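# Two robots move a paper-laden cart through a door

## Task

Move the utility cart from its starting room, through the door that closes by itself, into the other room, and leave it parked in the yellow-taped bay so that each of its four wheels sits inside the tape line and none rests on the tape. The case of copy paper has to be resting in the cart's top tray with no part of it overhanging the tray's edges. Before ending, wait until the door has swung fully shut. One robot or both may do the work. At the end every robot must have released everything and backed away; the result must hold without any robot supporting it. A robot that topples or is left leaning counts as failure.

## Robot and tools

Setup. Two identical Hello Robot Stretch 4 robots, r1 and r2, share the scene. Each has an omni-wheel base, a mast carrying a lift, an arm that telescopes forward, a three-joint wrist (yaw, pitch, roll) and a two-finger gripper. Each carries four cameras: <name>_head_camera, <name>_head_left_camera, <name>_head_right_camera and <name>_wrist_camera. A robot stands about 1.6 m tall; its base rim lies within 0.23 m of its base origin. A loose object may occasionally get nudged by an outside disturbance.

Frames. Each robot reports in its own base frame: origin on the floor under the base centre, x ahead, y to the left, z up. hand_pose is a point between the open fingertips, in that frame; with all wrist joints at 0 its axes line up with the base frame. Its printed value can be a bit wrong. base_odometry is relative to where that robot's base stood at the start and counts wheel rotation only, so slip looks like motion. Heading is in radians, left positive, range -3.142 to 3.142. Because each robot uses its own frames, only images, lidar_m and wrist_depth_mm reveal where one robot is relative to the other.

execute_actions. Argument "actions" is a list holding one action (or none: an empty list just reports state and pictures). The action is an object keyed "r1" and/or "r2". Per robot you may give:
- "base": exactly one relative move from the current base position: {"translate_m": d} straight ahead in metres, forward positive, -2 to 2; {"strafe_m": d} sideways in metres, left positive, -2 to 2; {"rotate_rad": d} turn in place in radians, counter-clockwise positive, -3.2 to 3.2. These are offsets, counted from the position in the latest reported state.
- "joints": absolute joint targets by name: lift_m 0 to 1.2 (m); arm_m 0 to 0.55 (m extension); wrist_yaw_rad -1.134 to 4.276 (0 straight ahead, left positive, 3.14 stowed back, above 3.4 the arm may obstruct); wrist_pitch_rad -1.117 to 4.259 (0 level, 1.57 pointing down); wrist_roll_rad -1.117 to 4.259 (0 fingers level, positive is clockwise viewed from behind); gripper_m -0.038 to 0.141 (fingertip gap in m; negative squeezes the tips together). Completion tolerances: lift and arm ±0.004, yaw and roll ±0.02, pitch ±0.05, gripper ±0.004. Out-of-range joint targets are clipped and flagged; any other bad value or key rejects the whole call with nothing moving.
- "pace": "slow", "default", "fast" or "max" (base up to 0.1/0.3/0.4/0.6 m/s and 1/2/3/4 rad/s; slower when the lift starts above 0.2, down to 0.3 m/s and 1 rad/s at 1.2).
- "contact_limits": {"arm_m": value} from 0 (gentlest) to 0.75 (firmest), default 0.5.
- or alone: {"end_of_arm": "enable_torque"} to revive wrist or gripper motors that shut off.
All motions in one action start together; no action runs beyond 15 s. Anything you omit may keep chasing its old target. "cameras" picks which images come back (null or ["all"] for all, [] for none). If a result reports a stop, further motion calls in the same reply are skipped.

wait: {"seconds": 0 to 10}; commands nothing new and returns the same report. zoom_image: {"camera": name, "region": [x0, y0, x1, y1]} in pixels of that camera's latest full image, top-left origin, at most 504x504. finished_scene: {"scene": n} ends the scene irreversibly and reports success. Answering without a tool call ends everything.

Reports. base_status and joint_status: "done"; "off_target" (stopped short, may still push); "contact_stop_at_<key>" (blocked; that part goes slack, a slack lift can sag and slack wheels can roll); "limit_stop_at_<name>", including _tilt (leaning over 6 degrees, lift/arm/wheels slack until it straightens) and _own_body (about to hit itself; move away from the body); "torque_fault" (wrist or gripper motor overloaded and limp until enable_torque). on_its_own lists uncommanded behaviour; its "held at" is a target, not a position. lidar_m: 12 distances in metres over 30-degree sectors, first straight ahead, then counter-clockwise (4th left, 7th behind, 10th right); "-" means nothing seen or closer than 0.25 m; it sees from about 0.15 m up and can miss glass and thin legs. wrist_depth_mm: 7x7 grid of median depths, 100 to 2000 mm. turned_by_wheels vs turned_by_imu differing by over about 0.1 rad means a collision or slip. base_tilt in degrees, forward and right positive, with a fixed bias up to 1.5. motor_effort is percent of maximum, bracket shows the peak; wheels positive means turning right.

Gripping. Command a gap smaller than the object; squeezing harder pulls it toward the wrist. Gap readings and "done" do not confirm a grasp; a firm squeeze shows in gripper effort.

Cautions. Robots pressing on each other fails the run; once bases touch, even millimetres more is too much. Same commands can differ by about 3 cm per metre between robots, which strains a shared load and can tip a robot. Avoid turning or driving with over 1 kg held and arm_m above 0.2, especially at fast paces; strong pushes or pulls with a high gripper can topple the robot. A level gripper holding over about 2 kg faults. To unfold at the start, send lift_m 0.4 with wrist_yaw_rad 0. Avoid drops, slams and hard hits. Shorter total motion time is better.

Each tool is called after "Call:" as a command line: name --argument value for each argument, lists and objects as JSON in quotes; but a table of rows of numbers goes row by row, as --pt "numbers of a row", without its own name.

## Session

Call:
execute_actions --actions '[]'

Scene clock: 0.00 s.
r1.base_odometry: x=+0.000 y=+0.000 heading=+0.000 (m, m, rad; r1's odometry frame)
r1.turned_by_wheels: +0.000 (rad since the last result)
r1.turned_by_imu: +0.000 (rad since the last result)
r1.base_tilt: forward=-0.9 right=-1.3 (deg)
r1.lidar_m: 0.89 0.73 0.72 0.91 1.60 2.48 2.97 1.07 0.94 2.40 3.26 1.49
r1.base_status: not commanded
r1.joint_positions: lift_m=+0.133 arm_m=+0.000 wrist_yaw_rad=+3.223 wrist_pitch_rad=-0.012 wrist_roll_rad=-0.004 gripper_m=+0.057
r1.joint_status: not commanded
r1.motor_effort: lift_m=+18 arm_m=-1 wrist_yaw_rad=+1 wrist_pitch_rad=-9 wrist_roll_rad=-1 gripper_m=-2 wheel_0=+0 wheel_1=+0 wheel_2=+0 (%)
r1.hand_pose: x=-0.1241 y=+0.0636 z=+0.3147 quat_wxyz=(-0.041, +0.006, -0.002, +0.999) (m; r1's base frame)
r1.wrist_depth_mm: - - 140 - - - - / - - 138 - - - - / - 107 137 - - - - / - 123 140 - - - - / 190 - - - - - - / 211 1336 200 1397 216 1430 1430 / 215 798 866 156 831 931 917
r2.base_odometry: x=+0.000 y=+0.000 heading=+0.000 (m, m, rad; r2's odometry frame)
r2.turned_by_wheels: +0.000 (rad since the last result)
r2.turned_by_imu: +0.000 (rad since the last result)
r2.base_tilt: forward=+0.2 right=-0.2 (deg)
r2.lidar_m: 2.14 1.71 1.50 1.48 1.77 2.62 2.63 1.41 1.33 4.15 2.44 2.11
r2.base_status: not commanded
r2.joint_positions: lift_m=+0.244 arm_m=+0.001 wrist_yaw_rad=+3.059 wrist_pitch_rad=-0.006 wrist_roll_rad=-0.010 gripper_m=+0.057
r2.joint_status: not commanded
r2.motor_effort: lift_m=+18 arm_m=+0 wrist_yaw_rad=+2 wrist_pitch_rad=-7 wrist_roll_rad=+0 gripper_m=-2 wheel_0=+0 wheel_1=+0 wheel_2=+1 (%)
r2.hand_pose: x=-0.1079 y=+0.1110 z=+0.4244 quat_wxyz=(+0.041, +0.003, -0.005, +0.999) (m; r2's base frame)
r2.wrist_depth_mm: 139 142 - - - - - / - 143 - - - - - / 108 144 285 - - - - / 124 147 - - - - - / - - - - - - - / 1430 1430 198 1366 202 1308 1229 / 1025 960 991 109 1008 904 917
pictures: r1_head_camera, r1_head_left_camera, r1_head_right_camera, r1_wrist_camera, r2_head_camera, r2_head_left_camera, r2_head_right_camera, r2_wrist_camera
Images, in order (width x height): r1_head_camera 420x560, r1_head_left_camera 420x672, r1_head_right_camera 420x672, r1_wrist_camera 616x392, r2_head_camera 420x560, r2_head_left_camera 420x672, r2_head_right_camera 420x672, r2_wrist_camera 616x392.

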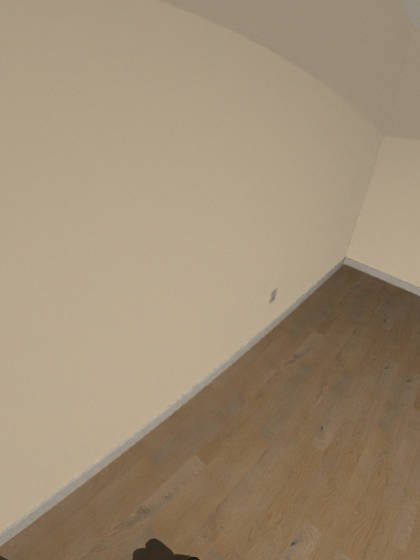

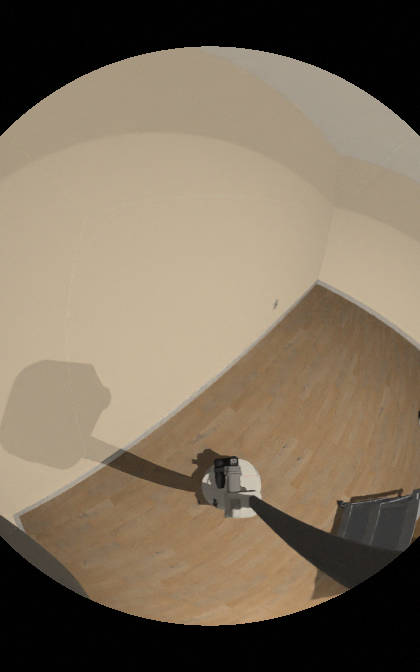

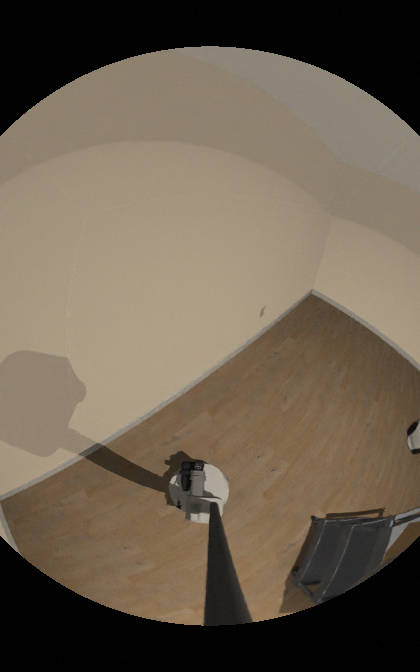

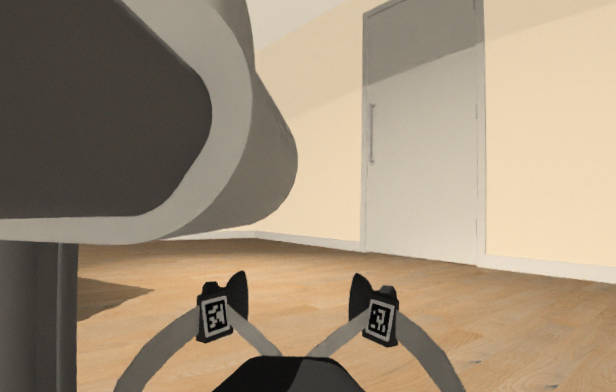

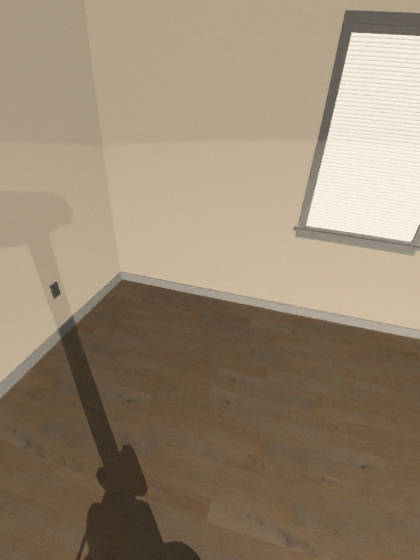

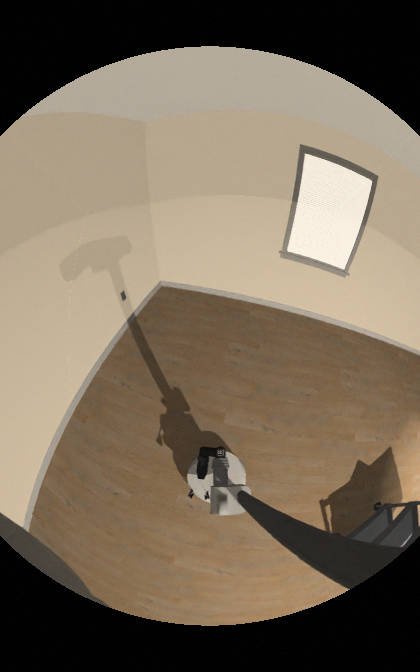

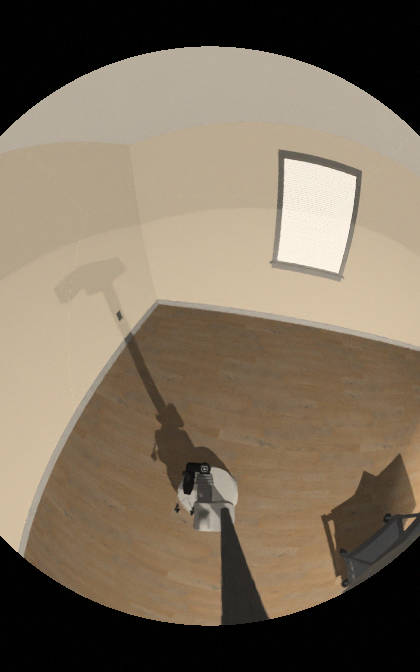

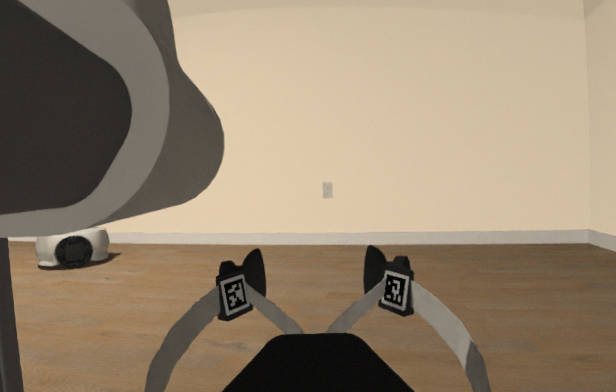

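Call:
execute_actions --actions '[{"r1":{"base":{"rotate_rad":2.37},"joints":{"lift_m":0.75,"wrist_yaw_rad":0,"gripper_m":0.12}},"r2":{"base":{"rotate_rad":-1.85},"joints":{"lift_m":0.75,"wrist_yaw_rad":0,"gripper_m":0.12}}}]'

Scene clock: 5.63 s.
r1.base_odometry: x=+0.000 y=+0.000 heading=+2.370 (m, m, rad; r1's odometry frame)
r1.turned_by_wheels: +2.370 (rad since the last result)
r1.turned_by_imu: +2.401 (rad since the last result)
r1.base_tilt: forward=-0.9 right=-1.2 (deg)
r1.lidar_m: 2.49 2.63 3.65 0.95 0.93 2.44 2.78 1.07 0.76 0.75 0.78 1.14
r1.base_status: done
r1.joint_positions: lift_m=+0.750 arm_m=+0.000 wrist_yaw_rad=+0.000 wrist_pitch_rad=-0.012 wrist_roll_rad=-0.004 gripper_m=+0.120
r1.joint_status: all done
r1.motor_effort: lift_m=+20(21) arm_m=-1(1) wrist_yaw_rad=+0(4) wrist_pitch_rad=-10(8) wrist_roll_rad=-1(0) gripper_m=-1(3) wheel_0=-2(8) wheel_1=+1(7) wheel_2=+0(5) (%)
r1.hand_pose: x=+0.4591 y=-0.0873 z=+0.9316 quat_wxyz=(+1.000, -0.002, -0.006, +0.000) (m; r1's base frame)
r1.wrist_depth_mm: - - - - - 1618 1060 / - - - - - 1618 1060 / - - - - - 1576 1060 / - - - - - 1576 1060 / - - - - - 1661 1042 / - - - - 220 1464 1025 / - - - 148 - 1366 1025
r2.base_odometry: x=+0.000 y=+0.000 heading=-1.850 (m, m, rad; r2's odometry frame)
r2.turned_by_wheels: -1.850 (rad since the last result)
r2.turned_by_imu: -1.865 (rad since the last result)
r2.base_tilt: forward=+0.0 right=-0.2 (deg)
r2.lidar_m: 1.61 2.97 2.19 2.13 2.06 1.55 1.49 1.57 2.17 2.62 2.37 1.30
r2.base_status: done
r2.joint_positions: lift_m=+0.750 arm_m=+0.001 wrist_yaw_rad=+0.000 wrist_pitch_rad=-0.006 wrist_roll_rad=-0.010 gripper_m=+0.120
r2.joint_status: all done
r2.motor_effort: lift_m=+22(19) arm_m=+0(0) wrist_yaw_rad=+0(5) wrist_pitch_rad=-6(7) wrist_roll_rad=+0(1) gripper_m=-1(4) wheel_0=+1(7) wheel_1=+0(8) wheel_2=+1(9) (%)
r2.hand_pose: x=+0.4608 y=-0.0873 z=+0.9296 quat_wxyz=(+1.000, -0.005, -0.003, +0.000) (m; r2's base frame)
r2.wrist_depth_mm: - - - - - - - / - - - - - - - / - - - - - - - / - - - - - 1118 - / - - - - - 1078 - / - - - - 1255 1078 1281 / - 1983 - 109 1618 1397 1808
pictures: r1_head_camera, r1_head_left_camera, r1_head_right_camera, r1_wrist_camera, r2_head_camera, r2_head_left_camera, r2_head_right_camera, r2_wrist_camera
camera_calibration (this result's frames):
r1_wrist_camera: T_world_to_cam=[[0.00594614, -0.998753, 0.0495781, -0.134925], [0.0675117, -0.0490649, -0.996511, 0.966857], [0.997701, 0.0092725, 0.0671357, -0.29553], [0, 0, 0, 1]] pos_world=[0.230378, -0.0845778, 0.990014]
r2_wrist_camera: T_world_to_cam=[[0.0017852, -0.999942, -0.0106001, -0.0790342], [-0.042554, 0.0105145, -0.999039, 0.995939], [0.999093, 0.00223456, -0.0425328, -0.188787], [0, 0, 0, 1]] pos_world=[0.231138, -0.0890796, 0.986114]
Images, in order (width x height): r1_head_camera 420x560, r1_head_left_camera 420x672, r1_head_right_camera 420x672, r1_wrist_camera 616x392, r2_head_camera 420x560, r2_head_left_camera 420x672, r2_head_right_camera 420x672, r2_wrist_camera 616x392.

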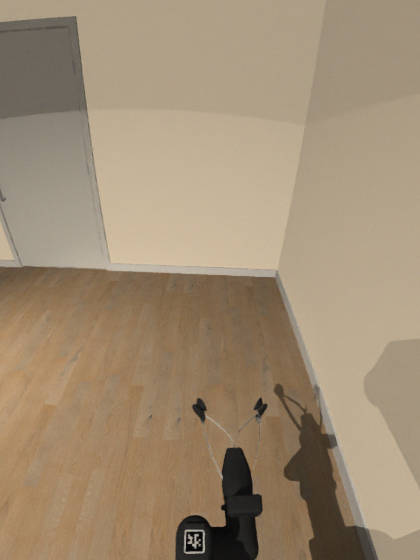

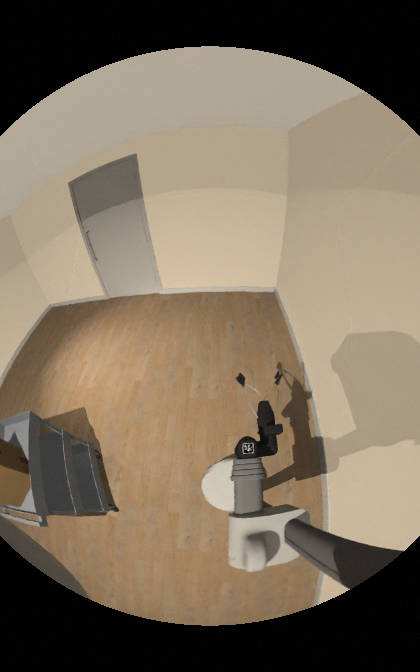

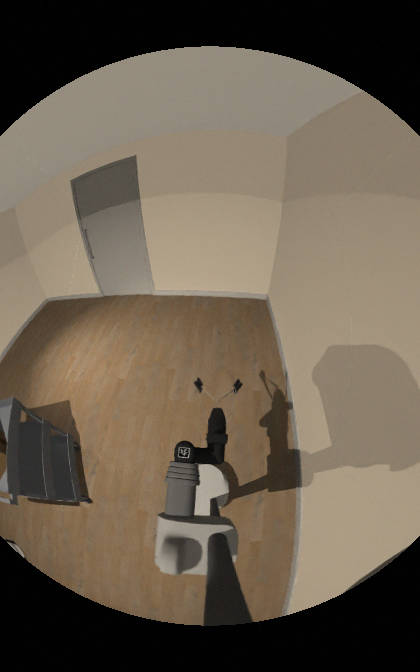

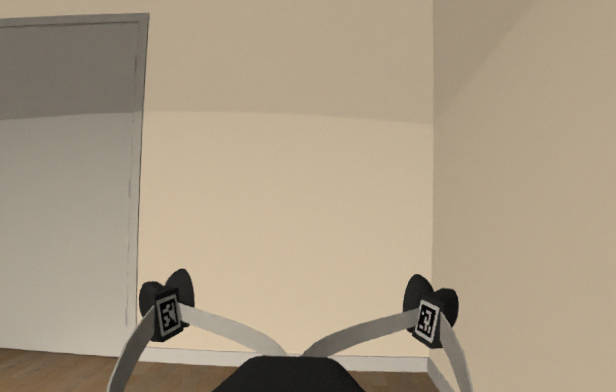

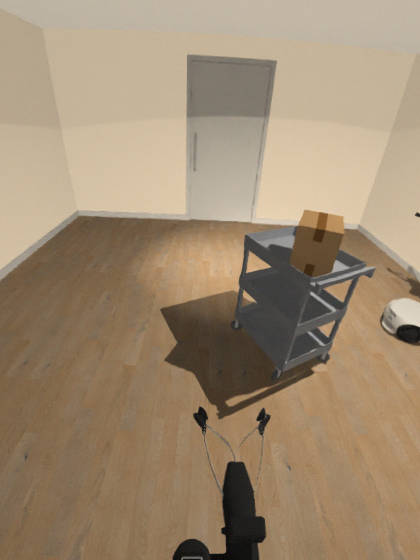

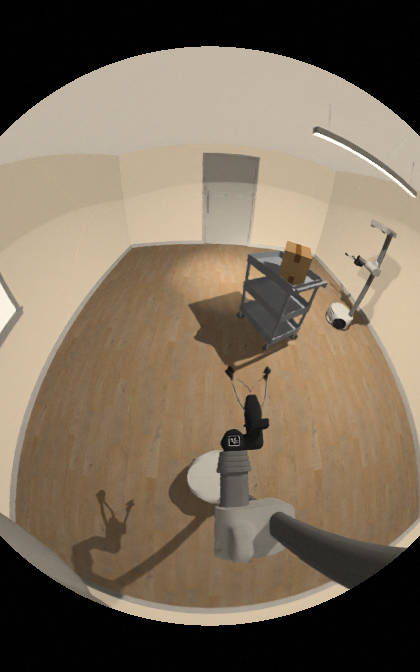

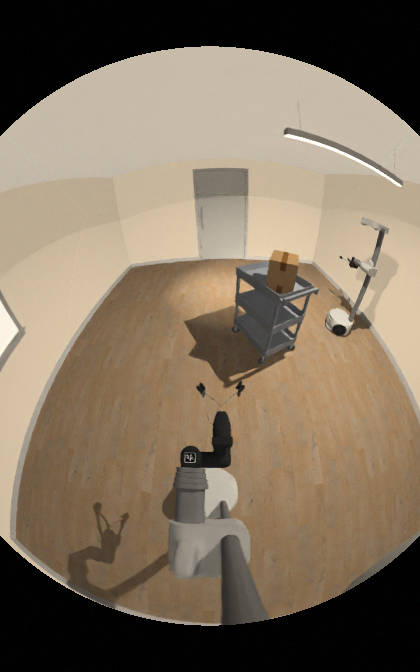

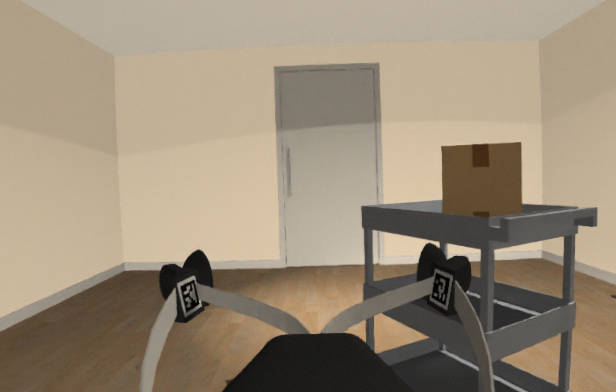

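Call:
execute_actions --actions '[{"r1":{"base":{"translate_m":1.6},"pace":"fast"},"r2":{"base":{"strafe_m":-1.0},"joints":{"lift_m":0.62,"wrist_roll_rad":1.57}}}]' --cameras '[]'

Call:
execute_actions --actions '[{"r1":{"base":{"strafe_m":1.95},"pace":"fast"},"r2":{"base":{"translate_m":0.45}}}]' --cameras '[]'

Call:
execute_actions --actions '[{"r2":{"base":{"rotate_rad":0.35}}}]' --cameras '["r1_head_camera","r1_wrist_camera","r2_head_camera","r2_wrist_camera"]'

Scene clock: 15.37 s.
r1.base_odometry: x=-1.147 y=+1.116 heading=+2.370 (m, m, rad; r1's odometry frame)
r1.turned_by_wheels: +0.000 (rad since the last result)
r1.turned_by_imu: +0.000 (rad since the last result)
r1.base_tilt: forward=-0.9 right=-1.2 (deg)
r1.lidar_m: 0.89 0.96 1.33 3.91 4.13 1.84 2.99 1.14 0.83 0.79 0.85 0.92
r1.base_status: done
r1.joint_positions: lift_m=+0.750 arm_m=+0.000 wrist_yaw_rad=+0.000 wrist_pitch_rad=-0.012 wrist_roll_rad=-0.004 gripper_m=+0.120
r1.joint_status: not commanded
r1.motor_effort: lift_m=+19(20) arm_m=-1(1) wrist_yaw_rad=+0(1) wrist_pitch_rad=-8(8) wrist_roll_rad=-1(2) gripper_m=-2(3) wheel_0=+0(9) wheel_1=+0(8) wheel_2=+1(14) (%)
r1.hand_pose: x=+0.4591 y=-0.0874 z=+0.9317 quat_wxyz=(+1.000, -0.002, -0.006, +0.000) (m; r1's base frame)
r1.wrist_depth_mm: 723 723 707 707 707 691 691 / 707 707 715 699 691 691 699 / 715 707 707 699 691 683 691 / 699 707 691 683 699 699 691 / 699 699 691 699 699 676 676 / 699 699 691 691 220 676 676 / 699 691 699 148 683 683 668
r2.base_odometry: x=-0.961 y=+0.275 heading=-1.850 (m, m, rad; r2's odometry frame)
r2.turned_by_wheels: +0.000 (rad since the last result)
r2.turned_by_imu: -0.007 (rad since the last result)
r2.base_tilt: forward=+0.2 right=+0.0 (deg)
r2.lidar_m: 1.24 1.23 3.21 3.12 2.10 1.58 1.51 1.57 1.69 1.62 1.72 2.37
r2.base_status: done
r2.joint_positions: lift_m=+0.620 arm_m=+0.001 wrist_yaw_rad=+0.000 wrist_pitch_rad=-0.006 wrist_roll_rad=+1.570 gripper_m=+0.120
r2.joint_status: all done
r2.motor_effort: lift_m=+15(24) arm_m=+0(0) wrist_yaw_rad=+3(1) wrist_pitch_rad=-8(7) wrist_roll_rad=+2(7) gripper_m=+0(1) wheel_0=+1(8) wheel_1=+1(8) wheel_2=+0(2) (%)
r2.hand_pose: x=+0.4608 y=-0.0874 z=+0.8002 quat_wxyz=(+0.708, +0.707, -0.002, +0.002) (m; r2's base frame)
r2.wrist_depth_mm: - - - - - 1618 1098 / - - - - - 1618 1138 / - - - - - 1661 1118 / - - - - - 1756 1160 / - - - - 1499 1182 1160 / - - 1078 1098 1098 1205 1098 / - - - 109 1025 1308 1025
pictures: none
No camera images: the call's "cameras" was empty. Leave "cameras" out to get every camera's image.

Scene clock: 21.57 s.
r1.base_odometry: x=-2.507 y=-0.282 heading=+2.370 (m, m, rad; r1's odometry frame)
r1.turned_by_wheels: +0.000 (rad since the last result)
r1.turned_by_imu: +0.003 (rad since the last result)
r1.base_tilt: forward=-0.9 right=-1.3 (deg)
r1.lidar_m: 0.89 1.01 1.45 1.97 2.03 2.91 1.61 1.59 2.86 2.78 1.31 0.98
r1.base_status: done
r1.joint_positions: lift_m=+0.750 arm_m=+0.000 wrist_yaw_rad=+0.000 wrist_pitch_rad=-0.012 wrist_roll_rad=-0.004 gripper_m=+0.120
r1.joint_status: not commanded
r1.motor_effort: lift_m=+19(19) arm_m=-1(1) wrist_yaw_rad=+1(0) wrist_pitch_rad=-9(8) wrist_roll_rad=-2(1) gripper_m=+2(2) wheel_0=+1(13) wheel_1=-1(11) wheel_2=-1(2) (%)
r1.hand_pose: x=+0.4590 y=-0.0874 z=+0.9317 quat_wxyz=(+1.000, -0.002, -0.006, +0.000) (m; r1's base frame)
r1.wrist_depth_mm: 788 798 768 768 768 759 759 / 778 768 778 759 759 759 741 / 768 768 750 759 741 741 750 / 759 768 750 741 759 741 732 / 768 750 759 741 759 741 750 / 759 759 741 750 220 732 732 / 759 741 750 148 741 732 715
r2.base_odometry: x=-1.085 y=-0.157 heading=-1.850 (m, m, rad; r2's odometry frame)
r2.turned_by_wheels: +0.000 (rad since the last result)
r2.turned_by_imu: -0.003 (rad since the last result)
r2.base_tilt: forward=+0.1 right=-0.2 (deg)
r2.lidar_m: 0.83 0.78 3.24 3.10 2.74 2.05 1.96 2.05 1.68 1.63 1.72 2.36
r2.base_status: done
r2.joint_positions: lift_m=+0.620 arm_m=+0.001 wrist_yaw_rad=+0.000 wrist_pitch_rad=-0.006 wrist_roll_rad=+1.570 gripper_m=+0.120
r2.joint_status: not commanded
r2.motor_effort: lift_m=+15(15) arm_m=+0(1) wrist_yaw_rad=+1(1) wrist_pitch_rad=-8(7) wrist_roll_rad=+4(3) gripper_m=+1(3) wheel_0=+2(6) wheel_1=+1(5) wheel_2=+0(12) (%)
r2.hand_pose: x=+0.4608 y=-0.0874 z=+0.8002 quat_wxyz=(+0.708, +0.707, -0.002, +0.002) (m; r2's base frame)
r2.wrist_depth_mm: - - - - - 1661 1118 / - - - - - 1618 1118 / - - - - - 1618 1138 / - - - - - 1708 1182 / - - - - - 1499 1042 / - - 842 699 1025 699 946 / - - 798 109 1138 668 931
pictures: none
No camera images: the call's "cameras" was empty. Leave "cameras" out to get every camera's image.

Scene clock: 22.70 s.
r1.base_odometry: x=-2.507 y=-0.282 heading=+2.370 (m, m, rad; r1's odometry frame)
r1.turned_by_wheels: +0.000 (rad since the last result)
r1.turned_by_imu: +0.000 (rad since the last result)
r1.base_tilt: forward=-0.9 right=-1.3 (deg)
r1.lidar_m: 0.89 1.02 1.42 1.97 2.09 2.91 1.63 1.59 2.84 2.76 1.30 1.00
r1.base_status: not commanded
r1.joint_positions: lift_m=+0.750 arm_m=+0.000 wrist_yaw_rad=+0.000 wrist_pitch_rad=-0.012 wrist_roll_rad=-0.004 gripper_m=+0.120
r1.joint_status: not commanded
r1.motor_effort: lift_m=+19(19) arm_m=-1(1) wrist_yaw_rad=+0(1) wrist_pitch_rad=-7(8) wrist_roll_rad=-2(0) gripper_m=-1(4) wheel_0=+1(1) wheel_1=-1(1) wheel_2=+0(0) (%)
r1.hand_pose: x=+0.4590 y=-0.0874 z=+0.9317 quat_wxyz=(+1.000, -0.002, -0.006, +0.000) (m; r1's base frame)
r1.wrist_depth_mm: 778 778 778 750 768 750 741 / 788 778 768 759 750 750 750 / 778 768 759 759 759 750 750 / 759 768 759 759 750 741 732 / 759 750 759 750 741 750 741 / 778 750 750 759 221 732 741 / 750 750 741 148 732 741 732
r2.base_odometry: x=-1.085 y=-0.157 heading=-1.500 (m, m, rad; r2's odometry frame)
r2.turned_by_wheels: +0.349 (rad since the last result)
r2.turned_by_imu: +0.351 (rad since the last result)
r2.base_tilt: forward=+0.0 right=-0.2 (deg)
r2.lidar_m: 0.80 3.44 3.09 3.12 2.16 1.96 1.97 1.79 1.63 1.65 2.01 0.86
r2.base_status: done
r2.joint_positions: lift_m=+0.620 arm_m=+0.001 wrist_yaw_rad=+0.000 wrist_pitch_rad=-0.006 wrist_roll_rad=+1.570 gripper_m=+0.120
r2.joint_status: not commanded
r2.motor_effort: lift_m=+14(15) arm_m=+0(0) wrist_yaw_rad=+1(0) wrist_pitch_rad=-9(8) wrist_roll_rad=+0(3) gripper_m=+1(3) wheel_0=-4(8) wheel_1=-1(8) wheel_2=-2(7) (%)
r2.hand_pose: x=+0.4608 y=-0.0874 z=+0.8002 quat_wxyz=(+0.708, +0.707, -0.002, +0.002) (m; r2's base frame)
r2.wrist_depth_mm: - - - - - 1576 1098 / - - - - - 1430 1025 / - - - 668 1255 661 931 / - - 778 661 1255 661 931 / - - 707 654 1255 654 946 / - - 778 647 831 647 842 / - - - 109 - 1499 1160
pictures: r1_head_camera, r1_wrist_camera, r2_head_camera, r2_wrist_camera
camera_calibration (this result's frames):
r1_wrist_camera: T_world_to_cam=[[0.00566264, -0.998754, 0.0495781, -0.134881], [0.0674975, -0.0490841, -0.996511, 0.966933], [0.997703, 0.00898928, 0.0671355, -0.295535], [0, 0, 0, 1]] pos_world=[0.230354, -0.0845948, 0.990088]
r2_wrist_camera: T_world_to_cam=[[0.007363, 0.0188921, -0.999794, 0.797555], [-0.0486289, 0.998645, 0.0185122, 0.141564], [0.99879, 0.0484826, 0.00827173, -0.230749], [0, 0, 0, 1]] pos_world=[0.231481, -0.145253, 0.796679]
Images, in order (width x height): r1_head_camera 420x560, r1_wrist_camera 616x392, r2_head_camera 420x560, r2_wrist_camera 616x392.

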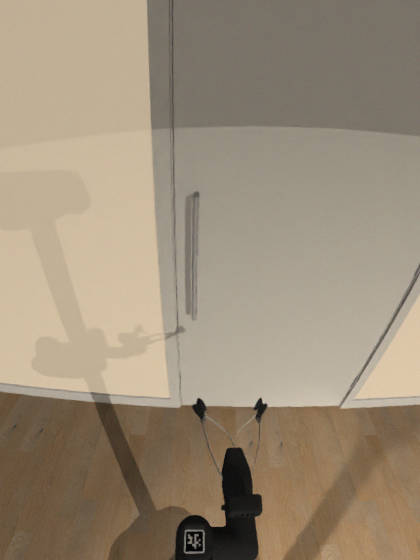

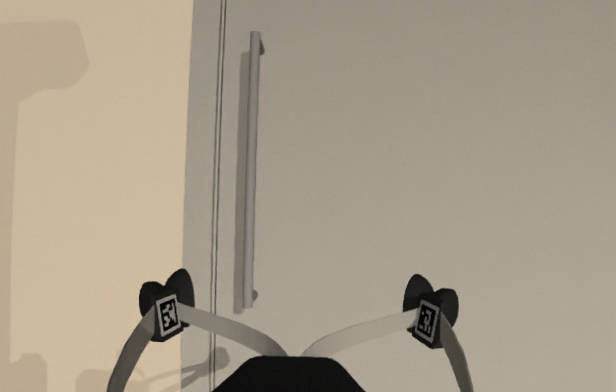

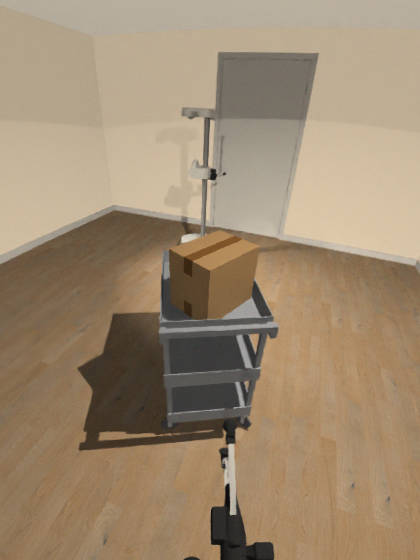

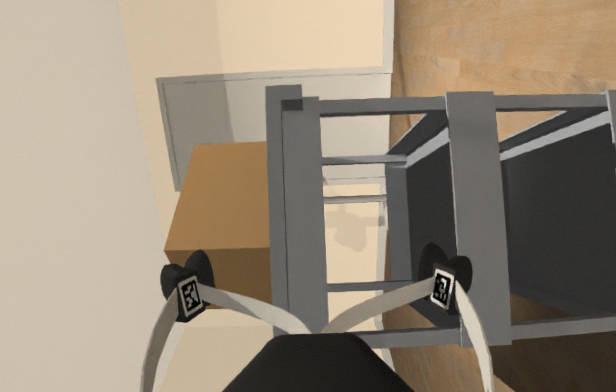

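Call:
execute_actions --actions '[{"r1":{"base":{"strafe_m":0.1},"joints":{"arm_m":0.1}},"r2":{"base":{"translate_m":0.2},"joints":{"lift_m":0.665,"gripper_m":0.08}}}]' --cameras '[]'

Call:
execute_actions --actions '[{"r1":{"base":{"translate_m":0.33}},"r2":{"base":{"translate_m":0.13}}}]' --cameras '["r1_head_camera","r1_wrist_camera","r2_head_camera","r2_wrist_camera"]'

Scene clock: 27.60 s.
r1.base_odometry: x=-2.577 y=-0.354 heading=+2.370 (m, m, rad; r1's odometry frame)
r1.turned_by_wheels: +0.000 (rad since the last result)
r1.turned_by_imu: +0.000 (rad since the last result)
r1.base_tilt: forward=-0.9 right=-1.2 (deg)
r1.lidar_m: 0.89 1.00 1.43 1.84 1.97 2.77 - 1.64 2.98 2.86 1.33 0.99
r1.base_status: done
r1.joint_positions: lift_m=+0.750 arm_m=+0.099 wrist_yaw_rad=+0.000 wrist_pitch_rad=-0.012 wrist_roll_rad=-0.004 gripper_m=+0.120
r1.joint_status: all done
r1.motor_effort: lift_m=+19(19) arm_m=+6(8) wrist_yaw_rad=+0(0) wrist_pitch_rad=-8(8) wrist_roll_rad=-2(0) gripper_m=+0(3) wheel_0=-2(10) wheel_1=+0(10) wheel_2=+0(2) (%)
r1.hand_pose: x=+0.5584 y=-0.0874 z=+0.9317 quat_wxyz=(+1.000, -0.002, -0.006, +0.000) (m; r1's base frame)
r1.wrist_depth_mm: 676 676 668 668 654 661 654 / 683 668 661 668 661 640 654 / 668 661 661 668 647 640 640 / 668 668 661 661 654 647 640 / 668 668 654 654 647 654 640 / 668 668 634 647 220 640 640 / 661 654 654 148 647 634 627
r2.base_odometry: x=-1.071 y=-0.357 heading=-1.500 (m, m, rad; r2's odometry frame)
r2.turned_by_wheels: +0.000 (rad since the last result)
r2.turned_by_imu: -0.002 (rad since the last result)
r2.base_tilt: forward=+0.0 right=-0.2 (deg)
r2.lidar_m: 0.60 3.38 3.01 3.04 2.34 2.13 2.16 1.89 1.71 1.72 2.14 0.65
r2.base_status: done
r2.joint_positions: lift_m=+0.665 arm_m=+0.001 wrist_yaw_rad=+0.000 wrist_pitch_rad=-0.006 wrist_roll_rad=+1.570 gripper_m=+0.080
r2.joint_status: all done
r2.motor_effort: lift_m=+21(24) arm_m=-1(0) wrist_yaw_rad=+0(1) wrist_pitch_rad=-7(8) wrist_roll_rad=+3(2) gripper_m=+0(2) wheel_0=+3(8) wheel_1=+2(5) wheel_2=-1(10) (%)
r2.hand_pose: x=+0.4608 y=-0.0874 z=+0.8446 quat_wxyz=(+0.708, +0.707, -0.002, +0.002) (m; r2's base frame)
r2.wrist_depth_mm: - - - - - 1661 1160 / - - - 473 - 615 469 / - - 683 466 - 750 466 / - - 585 459 - 788 459 / - - 504 449 1060 788 459 / - - 201 449 449 741 512 / - - - 109 - 647 488
pictures: none
No camera images: the call's "cameras" was empty. Leave "cameras" out to get every camera's image.

Scene clock: 30.17 s.
r1.base_odometry: x=-2.813 y=-0.124 heading=+2.370 (m, m, rad; r1's odometry frame)
r1.turned_by_wheels: +0.000 (rad since the last result)
r1.turned_by_imu: +0.000 (rad since the last result)
r1.base_tilt: forward=-0.9 right=-1.2 (deg)
r1.lidar_m: 0.61 0.65 0.95 1.86 1.98 2.75 2.01 1.92 2.95 2.27 0.88 0.62
r1.base_status: done
r1.joint_positions: lift_m=+0.750 arm_m=+0.099 wrist_yaw_rad=+0.000 wrist_pitch_rad=-0.012 wrist_roll_rad=-0.004 gripper_m=+0.120
r1.joint_status: not commanded
r1.motor_effort: lift_m=+19(19) arm_m=+5(6) wrist_yaw_rad=+0(0) wrist_pitch_rad=-8(8) wrist_roll_rad=-1(1) gripper_m=-2(2) wheel_0=+3(7) wheel_1=+0(8) wheel_2=+2(11) (%)
r1.hand_pose: x=+0.5584 y=-0.0874 z=+0.9317 quat_wxyz=(+1.000, -0.002, -0.006, +0.000) (m; r1's base frame)
r1.wrist_depth_mm: 334 327 329 327 324 320 322 / 334 329 327 325 325 322 320 / 329 329 325 324 325 320 320 / 329 325 327 322 320 317 315 / 329 325 322 320 319 317 315 / 327 324 324 320 220 315 314 / 325 309 320 148 315 314 312
r2.base_odometry: x=-1.062 y=-0.486 heading=-1.500 (m, m, rad; r2's odometry frame)
r2.turned_by_wheels: +0.000 (rad since the last result)
r2.turned_by_imu: -0.001 (rad since the last result)
r2.base_tilt: forward=+0.1 right=-0.2 (deg)
r2.lidar_m: 0.48 0.49 2.98 3.00 2.49 2.25 2.28 1.93 1.74 1.77 2.16 0.52
r2.base_status: done
r2.joint_positions: lift_m=+0.665 arm_m=+0.001 wrist_yaw_rad=+0.000 wrist_pitch_rad=-0.006 wrist_roll_rad=+1.570 gripper_m=+0.080
r2.joint_status: not commanded
r2.motor_effort: lift_m=+22(22) arm_m=+0(0) wrist_yaw_rad=-1(1) wrist_pitch_rad=-6(7) wrist_roll_rad=+2(2) gripper_m=-3(2) wheel_0=+2(7) wheel_1=+1(5) wheel_2=-1(11) (%)
r2.hand_pose: x=+0.4608 y=-0.0874 z=+0.8446 quat_wxyz=(+0.708, +0.707, -0.002, +0.002) (m; r2's base frame)
r2.wrist_depth_mm: - - - 306 351 355 359 / - - - 340 - 1661 512 / - - 535 336 - 759 544 / - 484 455 329 946 788 559 / - 399 397 329 329 788 549 / - 368 201 268 324 741 554 / - - 442 109 - 668 549
pictures: r1_head_camera, r1_wrist_camera, r2_head_camera, r2_wrist_camera
camera_calibration (this result's frames):
r1_wrist_camera: T_world_to_cam=[[0.00575973, -0.998754, 0.0495781, -0.135469], [0.0675119, -0.0490775, -0.996511, 0.960222], [0.997702, 0.00908675, 0.0671451, -0.39468], [0, 0, 0, 1]] pos_world=[0.329726, -0.084589, 0.990089]
r2_wrist_camera: T_world_to_cam=[[0.00736289, 0.0188959, -0.999794, 0.841966], [-0.048643, 0.998645, 0.0185159, 0.140741], [0.998789, 0.0484967, 0.00827207, -0.231116], [0, 0, 0, 1]] pos_world=[0.231483, -0.145252, 0.841099]
Images, in order (width x height): r1_head_camera 420x560, r1_wrist_camera 616x392, r2_head_camera 420x560, r2_wrist_camera 616x392.

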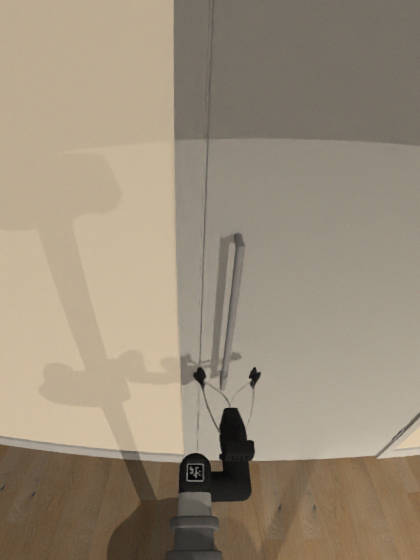

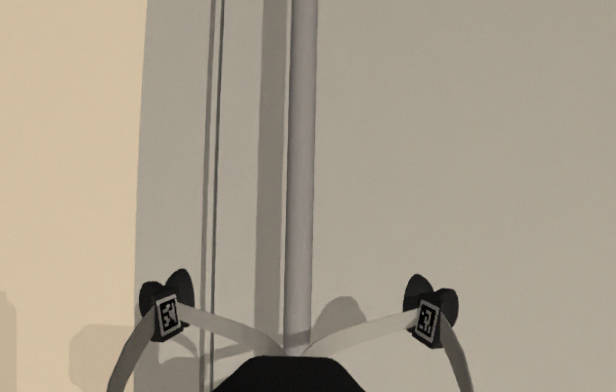

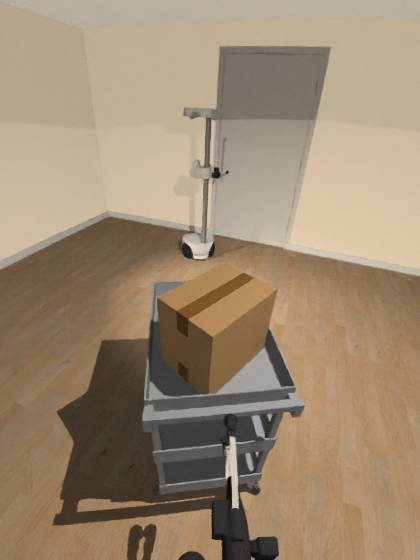

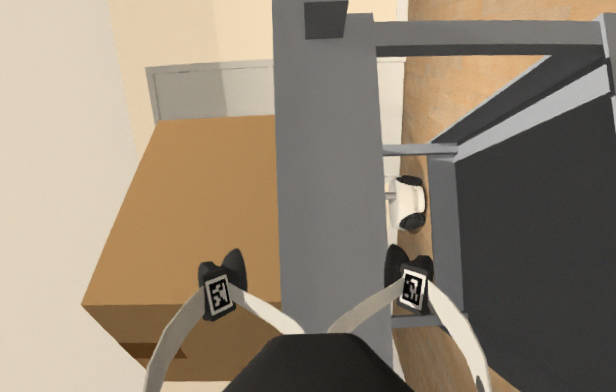

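Call:
execute_actions --actions '[{"r1":{"joints":{"arm_m":0.15,"gripper_m":0.06}},"r2":{"joints":{"lift_m":0.68,"arm_m":0.05}}}]' --cameras '[]'

Call:
execute_actions --actions '[{"r1":{"joints":{"gripper_m":-0.03}},"r2":{"joints":{"gripper_m":-0.02}}}]' --cameras '["r1_wrist_camera","r2_wrist_camera"]'

Call:
execute_actions --actions '[{"r1":{"base":{"translate_m":-0.15},"pace":"slow"},"r2":{"base":{"strafe_m":0.1},"pace":"slow"}}]' --cameras '["r1_head_camera","r1_wrist_camera","r2_head_camera","r2_wrist_camera"]'

Scene clock: 35.00 s.
r1.base_odometry: x=-2.813 y=-0.124 heading=+2.370 (m, m, rad; r1's odometry frame)
r1.turned_by_wheels: +0.000 (rad since the last result)
r1.turned_by_imu: +0.000 (rad since the last result)
r1.base_tilt: forward=-0.8 right=-1.3 (deg)
r1.lidar_m: 0.59 0.66 0.98 1.87 1.99 2.76 1.98 1.95 2.94 2.25 0.87 0.66
r1.base_status: not commanded
r1.joint_positions: lift_m=+0.750 arm_m=+0.149 wrist_yaw_rad=+0.000 wrist_pitch_rad=-0.012 wrist_roll_rad=-0.004 gripper_m=+0.060
r1.joint_status: all done
r1.motor_effort: lift_m=+19(19) arm_m=+6(10) wrist_yaw_rad=+0(1) wrist_pitch_rad=-8(6) wrist_roll_rad=-1(1) gripper_m=-1(1) wheel_0=+3(3) wheel_1=+0(0) wheel_2=+1(1) (%)
r1.hand_pose: x=+0.6084 y=-0.0874 z=+0.9317 quat_wxyz=(+1.000, -0.002, -0.006, +0.000) (m; r1's base frame)
r1.wrist_depth_mm: 282 265 278 276 274 272 270 / 279 264 276 276 274 271 270 / 277 263 276 273 272 272 270 / 278 263 274 270 271 268 268 / 274 262 273 268 270 267 266 / 276 259 213 270 213 266 265 / 272 259 270 162 267 264 264
r2.base_odometry: x=-1.062 y=-0.486 heading=-1.500 (m, m, rad; r2's odometry frame)
r2.turned_by_wheels: +0.000 (rad since the last result)
r2.turned_by_imu: -0.002 (rad since the last result)
r2.base_tilt: forward=+0.1 right=-0.2 (deg)
r2.lidar_m: 0.47 0.52 2.96 3.03 2.47 2.26 2.27 1.94 1.75 1.78 2.19 0.53
r2.base_status: not commanded
r2.joint_positions: lift_m=+0.680 arm_m=+0.049 wrist_yaw_rad=+0.000 wrist_pitch_rad=-0.006 wrist_roll_rad=+1.570 gripper_m=+0.080
r2.joint_status: all done
r2.motor_effort: lift_m=+22(18) arm_m=+7(8) wrist_yaw_rad=+1(2) wrist_pitch_rad=-6(7) wrist_roll_rad=+2(1) gripper_m=-3(3) wheel_0=+2(2) wheel_1=+1(1) wheel_2=-1(1) (%)
r2.hand_pose: x=+0.5080 y=-0.0874 z=+0.8596 quat_wxyz=(+0.708, +0.707, -0.002, +0.002) (m; r2's base frame)
r2.wrist_depth_mm: - - - 294 297 854 741 / - - - 290 293 1756 512 / - - 477 229 289 778 544 / - 424 410 225 287 809 554 / - 359 355 282 282 820 559 / - 322 200 220 277 768 574 / - 357 359 109 274 691 564
pictures: none
No camera images: the call's "cameras" was empty. Leave "cameras" out to get every camera's image.

Scene clock: 36.73 s.
r1.base_odometry: x=-2.813 y=-0.124 heading=+2.370 (m, m, rad; r1's odometry frame)
r1.turned_by_wheels: +0.000 (rad since the last result)
r1.turned_by_imu: +0.000 (rad since the last result)
r1.base_tilt: forward=-0.9 right=-1.2 (deg)
r1.lidar_m: 0.58 0.65 0.93 1.86 1.96 2.76 2.01 1.94 2.95 2.27 0.88 0.63
r1.base_status: not commanded
r1.joint_positions: lift_m=+0.750 arm_m=+0.149 wrist_yaw_rad=+0.002 wrist_pitch_rad=-0.012 wrist_roll_rad=-0.004 gripper_m=-0.029
r1.joint_status: all done
r1.motor_effort: lift_m=+19(19) arm_m=+3(5) wrist_yaw_rad=-5(9) wrist_pitch_rad=-7(10) wrist_roll_rad=-1(2) gripper_m=-17(17) wheel_0=+3(3) wheel_1=+0(0) wheel_2=+2(1) (%)
r1.hand_pose: x=+0.6089 y=-0.0868 z=+0.9317 quat_wxyz=(+1.000, -0.002, -0.006, +0.001) (m; r1's base frame)
r1.wrist_depth_mm: 281 266 267 266 265 264 263 / 281 264 266 264 264 263 260 / 278 264 264 263 263 262 259 / 277 263 265 262 262 262 260 / 276 260 263 260 260 258 257 / 274 260 207 194 258 255 257 / 274 156 259 191 256 256 255
r2.base_odometry: x=-1.062 y=-0.486 heading=-1.499 (m, m, rad; r2's odometry frame)
r2.turned_by_wheels: +0.000 (rad since the last result)
r2.turned_by_imu: -0.001 (rad since the last result)
r2.base_tilt: forward=+0.1 right=-0.3 (deg)
r2.lidar_m: 0.47 0.49 2.94 3.00 2.49 2.25 2.26 1.93 1.75 1.77 2.15 0.52
r2.base_status: not commanded
r2.joint_positions: lift_m=+0.680 arm_m=+0.049 wrist_yaw_rad=+0.004 wrist_pitch_rad=-0.003 wrist_roll_rad=+1.570 gripper_m=-0.019
r2.joint_status: all done
r2.motor_effort: lift_m=+22(22) arm_m=+4(8) wrist_yaw_rad=-13(13) wrist_pitch_rad=-14(13) wrist_roll_rad=+2(2) gripper_m=-22(21) wheel_0=+2(2) wheel_1=+1(1) wheel_2=+1(2) (%)
r2.hand_pose: x=+0.5090 y=-0.0862 z=+0.8588 quat_wxyz=(+0.708, +0.707, +0.000, +0.003) (m; r2's base frame)
r2.wrist_depth_mm: - - - 282 285 866 410 / - - - 281 279 1756 525 / - - 459 277 277 798 549 / - 410 397 216 276 809 554 / - 347 345 213 272 809 554 / 1983 309 186 211 188 715 569 / - 342 345 109 267 691 554
pictures: r1_wrist_camera, r2_wrist_camera
camera_calibration (this result's frames):
r1_wrist_camera: T_world_to_cam=[[0.00762286, -0.998741, 0.0495782, -0.136356], [0.0676036, -0.0489515, -0.996511, 0.956792], [0.997683, 0.0109479, 0.0671454, -0.444923], [0, 0, 0, 1]] pos_world=[0.380248, -0.0844773, 0.990089]
r2_wrist_camera: T_world_to_cam=[[0.00462728, 0.0189475, -0.99981, 0.857235], [-0.0527394, 0.998434, 0.0186774, 0.143552], [0.998598, 0.052643, 0.00561931, -0.276672], [0, 0, 0, 1]] pos_world=[0.279888, -0.145005, 0.855945]
Images, in order (width x height): r1_wrist_camera 616x392, r2_wrist_camera 616x392.

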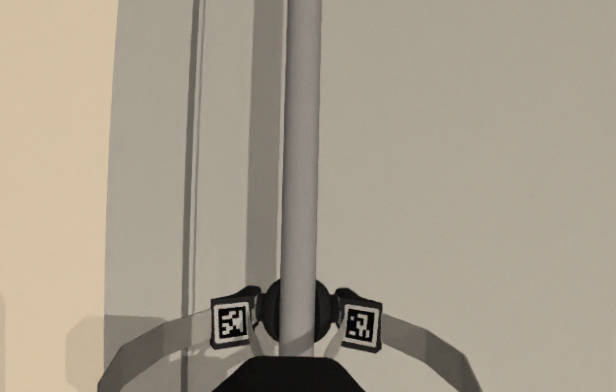

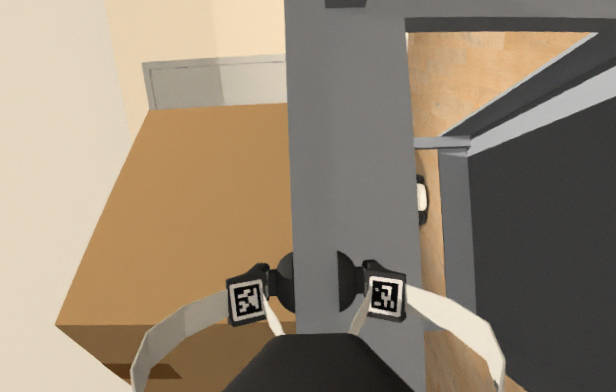

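Scene clock: 39.53 s.
r1.base_odometry: x=-2.706 y=-0.228 heading=+2.369 (m, m, rad; r1's odometry frame)
r1.turned_by_wheels: -0.002 (rad since the last result)
r1.turned_by_imu: -0.003 (rad since the last result)
r1.base_tilt: forward=-0.8 right=-1.2 (deg)
r1.lidar_m: 0.56 0.81 1.18 1.85 1.98 2.77 1.81 1.81 2.94 2.78 1.05 0.66
r1.base_status: done
r1.joint_positions: lift_m=+0.750 arm_m=+0.149 wrist_yaw_rad=-0.010 wrist_pitch_rad=-0.012 wrist_roll_rad=-0.004 gripper_m=-0.029
r1.joint_status: not commanded
r1.on_its_own: wrist_yaw_rad is at rest, and its effort (+30) is outside its rest range (-13 to +13)
r1.motor_effort: lift_m=+19(19) arm_m=+3(3) wrist_yaw_rad=+30(30) wrist_pitch_rad=-10(10) wrist_roll_rad=+1(1) gripper_m=-21(19) wheel_0=-13(13) wheel_1=-5(3) wheel_2=-2(8) (%)
r1.hand_pose: x=+0.6079 y=-0.0904 z=+0.9317 quat_wxyz=(+1.000, -0.002, -0.006, -0.005) (m; r1's base frame)
r1.wrist_depth_mm: 433 433 254 258 273 287 297 / 430 433 253 258 273 285 297 / 427 430 253 255 271 283 294 / 430 424 250 255 270 283 294 / 427 424 249 256 268 282 293 / 424 421 245 196 195 281 291 / 424 413 244 188 264 278 291
r2.base_odometry: x=-0.962 y=-0.479 heading=-1.500 (m, m, rad; r2's odometry frame)
r2.turned_by_wheels: -0.001 (rad since the last result)
r2.turned_by_imu: -0.002 (rad since the last result)
r2.base_tilt: forward=+0.1 right=-0.1 (deg)
r2.lidar_m: 0.47 0.52 2.88 2.90 2.46 2.21 2.25 2.05 1.83 1.86 2.30 0.51
r2.base_status: done
r2.joint_positions: lift_m=+0.680 arm_m=+0.049 wrist_yaw_rad=-0.008 wrist_pitch_rad=-0.003 wrist_roll_rad=+1.570 gripper_m=-0.019
r2.joint_status: not commanded
r2.on_its_own: wrist_yaw_rad is at rest, and its effort (+23) is outside its rest range (-13 to +13)
r2.motor_effort: lift_m=+22(22) arm_m=+4(4) wrist_yaw_rad=+23(33) wrist_pitch_rad=-14(14) wrist_roll_rad=+1(3) gripper_m=-21(25) wheel_0=-9(11) wheel_1=+1(5) wheel_2=+0(1) (%)
r2.hand_pose: x=+0.5080 y=-0.0896 z=+0.8589 quat_wxyz=(+0.708, +0.707, -0.004, -0.002) (m; r2's base frame)
r2.wrist_depth_mm: - - - 265 265 1708 1182 / - - 488 266 268 820 535 / - 442 421 268 268 798 544 / - 379 375 211 270 809 549 / - 338 334 211 272 820 549 / 1983 314 186 212 190 707 574 / - 439 402 109 273 1618 535
pictures: r1_head_camera, r1_wrist_camera, r2_head_camera, r2_wrist_camera
camera_calibration (this result's frames):
r1_wrist_camera: T_world_to_cam=[[-0.00460593, -0.99876, 0.0495768, -0.132438], [0.066945, -0.0497741, -0.996514, 0.957007], [0.997746, -0.00127095, 0.0670912, -0.444893], [0, 0, 0, 1]] pos_world=[0.379214, -0.0852052, 0.990085]
r2_wrist_camera: T_world_to_cam=[[0.00501835, 0.0188905, -0.999809, 0.857148], [-0.0408693, 0.99899, 0.0186699, 0.140945], [0.999152, 0.0407678, 0.00578532, -0.276936], [0, 0, 0, 1]] pos_world=[0.27816, -0.145705, 0.855955]
Images, in order (width x height): r1_head_camera 420x560, r1_wrist_camera 616x392, r2_head_camera 420x560, r2_wrist_camera 616x392.

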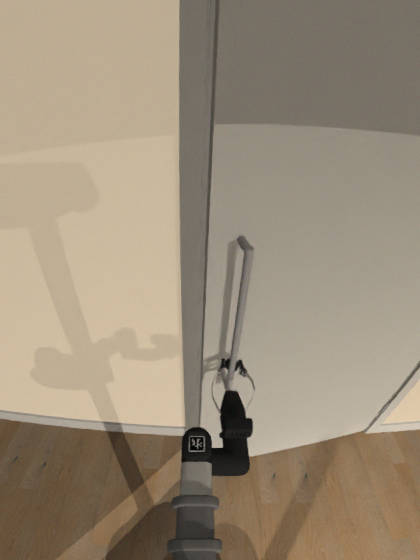

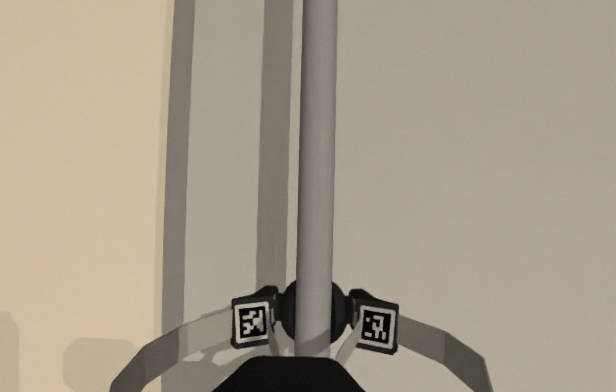

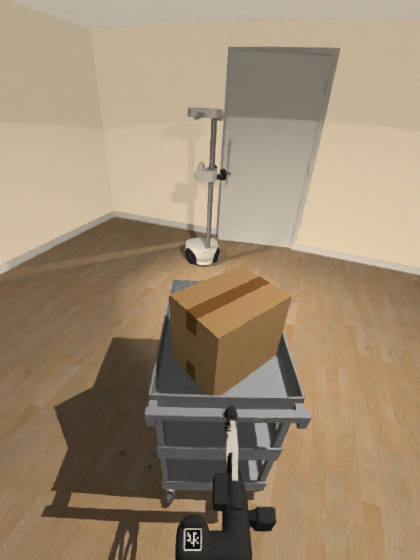

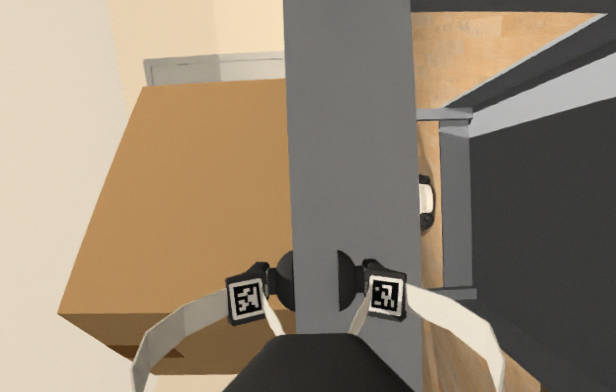

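Call:
execute_actions --actions '[{"r1":{"base":{"strafe_m":-0.1},"joints":{"arm_m":0.05,"wrist_yaw_rad":0.15},"pace":"slow"},"r2":{"base":{"strafe_m":-0.1},"pace":"slow"}}]' --cameras '[]'

Call:
execute_actions --actions '[{"r1":{"base":{"translate_m":-0.3},"joints":{"arm_m":0.32},"pace":"slow"},"r2":{"base":{"translate_m":0.3},"pace":"slow"}}]' --cameras '["r1_head_camera","r2_head_camera"]'

Scene clock: 51.03 s.
r1.base_odometry: x=-2.636 y=-0.157 heading=+2.370 (m, m, rad; r1's odometry frame)
r1.turned_by_wheels: +0.002 (rad since the last result)
r1.turned_by_imu: -0.003 (rad since the last result)
r1.base_tilt: forward=-0.8 right=-1.3 (deg)
r1.lidar_m: 0.44 0.84 1.14 1.94 2.06 2.88 1.80 1.76 2.88 2.76 1.02 0.59
r1.base_status: done
r1.joint_positions: lift_m=+0.750 arm_m=+0.051 wrist_yaw_rad=+0.167 wrist_pitch_rad=-0.012 wrist_roll_rad=-0.004 gripper_m=-0.030
r1.joint_status: all done
r1.on_its_own: wrist_yaw_rad is at rest, and its effort (-50) is outside its rest range (-13 to +13)
r1.motor_effort: lift_m=+19(19) arm_m=-6(9) wrist_yaw_rad=-50(78) wrist_pitch_rad=-9(10) wrist_roll_rad=+0(1) gripper_m=-14(20) wheel_0=+14(15) wheel_1=+2(13) wheel_2=+3(9) (%)
r1.hand_pose: x=+0.5209 y=-0.0381 z=+0.9316 quat_wxyz=(+0.996, -0.002, -0.006, +0.084) (m; r1's base frame)
r1.wrist_depth_mm: 609 580 256 260 265 270 273 / 615 580 255 260 265 268 272 / 609 574 254 258 263 267 271 / 609 569 253 257 262 266 273 / 609 569 251 257 260 265 268 / 597 569 189 189 258 265 267 / 597 206 247 182 255 264 267
r2.base_odometry: x=-1.062 y=-0.486 heading=-1.499 (m, m, rad; r2's odometry frame)
r2.turned_by_wheels: +0.001 (rad since the last result)
r2.turned_by_imu: -0.001 (rad since the last result)
r2.base_tilt: forward=+0.1 right=+0.0 (deg)
r2.lidar_m: 0.47 0.49 2.97 3.01 2.48 2.27 2.28 1.92 1.74 1.76 2.19 0.52
r2.base_status: done
r2.joint_positions: lift_m=+0.680 arm_m=+0.049 wrist_yaw_rad=+0.009 wrist_pitch_rad=-0.004 wrist_roll_rad=+1.570 gripper_m=-0.019
r2.joint_status: not commanded
r2.on_its_own: wrist_yaw_rad is at rest, and its effort (-24) is outside its rest range (-13 to +13)
r2.motor_effort: lift_m=+22(22) arm_m=+4(4) wrist_yaw_rad=-24(22) wrist_pitch_rad=-13(16) wrist_roll_rad=+2(3) gripper_m=-24(21) wheel_0=+7(13) wheel_1=-1(7) wheel_2=+1(0) (%)
r2.hand_pose: x=+0.5094 y=-0.0849 z=+0.8590 quat_wxyz=(+0.707, +0.707, +0.002, +0.004) (m; r2's base frame)
r2.wrist_depth_mm: - - - 281 282 854 407 / - - - 278 278 1708 521 / - - 462 276 277 788 544 / - 410 394 214 274 809 549 / - 349 345 213 272 809 554 / - 309 188 211 187 715 574 / - 342 345 109 266 676 554
pictures: none
No camera images: the call's "cameras" was empty. Leave "cameras" out to get every camera's image.

Scene clock: 55.33 s.
r1.base_odometry: x=-2.421 y=-0.365 heading=+2.371 (m, m, rad; r1's odometry frame)
r1.turned_by_wheels: +0.000 (rad since the last result)
r1.turned_by_imu: +0.004 (rad since the last result)
r1.base_tilt: forward=-0.8 right=-1.3 (deg)
r1.lidar_m: 0.74 1.14 1.61 1.96 2.06 2.91 1.25 1.16 2.82 2.74 1.49 0.87
r1.base_status: done
r1.joint_positions: lift_m=+0.750 arm_m=+0.319 wrist_yaw_rad=+0.157 wrist_pitch_rad=-0.013 wrist_roll_rad=-0.004 gripper_m=-0.030
r1.joint_status: all done
r1.on_its_own: wrist_yaw_rad is at rest, and its effort (-19) is outside its rest range (-13 to +13)
r1.motor_effort: lift_m=+19(19) arm_m=+5(3) wrist_yaw_rad=-19(50) wrist_pitch_rad=-6(10) wrist_roll_rad=+0(0) gripper_m=-16(19) wheel_0=+0(12) wheel_1=-1(3) wheel_2=+6(8) (%)
r1.hand_pose: x=+0.7886 y=-0.0413 z=+0.9320 quat_wxyz=(+0.997, -0.002, -0.007, +0.078) (m; r1's base frame)
r1.wrist_depth_mm: 647 621 253 255 267 277 285 / 654 609 252 257 267 274 285 / 627 603 250 255 265 274 281 / 640 603 249 254 264 272 279 / 634 597 248 256 264 272 278 / 634 591 187 189 263 271 277 / 615 155 244 183 257 268 276
r2.base_odometry: x=-1.040 y=-0.785 heading=-1.499 (m, m, rad; r2's odometry frame)
r2.turned_by_wheels: +0.000 (rad since the last result)
r2.turned_by_imu: -0.002 (rad since the last result)
r2.base_tilt: forward=+0.2 right=-0.4 (deg)
r2.lidar_m: 0.44 0.45 2.88 2.90 2.80 2.52 2.56 2.07 1.86 1.88 2.33 0.52
r2.base_status: done
r2.joint_positions: lift_m=+0.680 arm_m=+0.049 wrist_yaw_rad=-0.001 wrist_pitch_rad=-0.005 wrist_roll_rad=+1.570 gripper_m=-0.019
r2.joint_status: not commanded
r2.motor_effort: lift_m=+22(22) arm_m=+4(4) wrist_yaw_rad=+2(24) wrist_pitch_rad=-12(13) wrist_roll_rad=+1(2) gripper_m=-18(20) wheel_0=+4(8) wheel_1=+3(6) wheel_2=-5(9) (%)
r2.hand_pose: x=+0.5086 y=-0.0876 z=+0.8592 quat_wxyz=(+0.707, +0.707, -0.002, +0.001) (m; r2's base frame)
r2.wrist_depth_mm: - - - 287 317 324 325 / - - - 303 309 1708 820 / - - - 291 294 1618 549 / - 480 436 224 285 820 549 / - 368 364 216 274 820 559 / 1983 314 187 207 186 715 569 / 1921 298 298 109 257 707 569
pictures: r1_head_camera, r2_head_camera
Images, in order (width x height): r1_head_camera 420x560, r2_head_camera 420x560.

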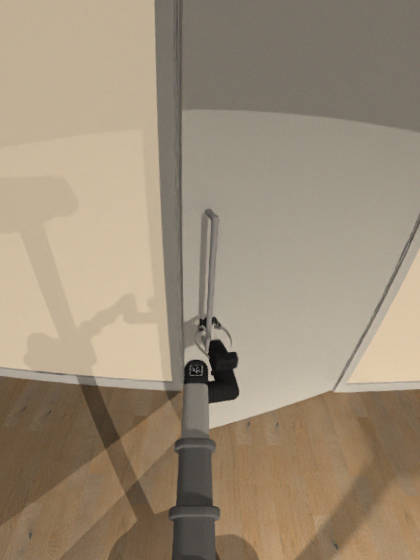

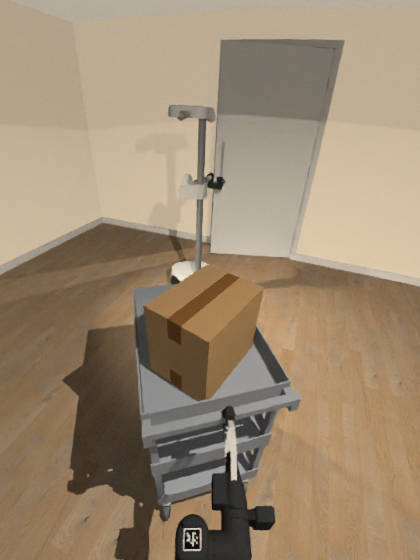

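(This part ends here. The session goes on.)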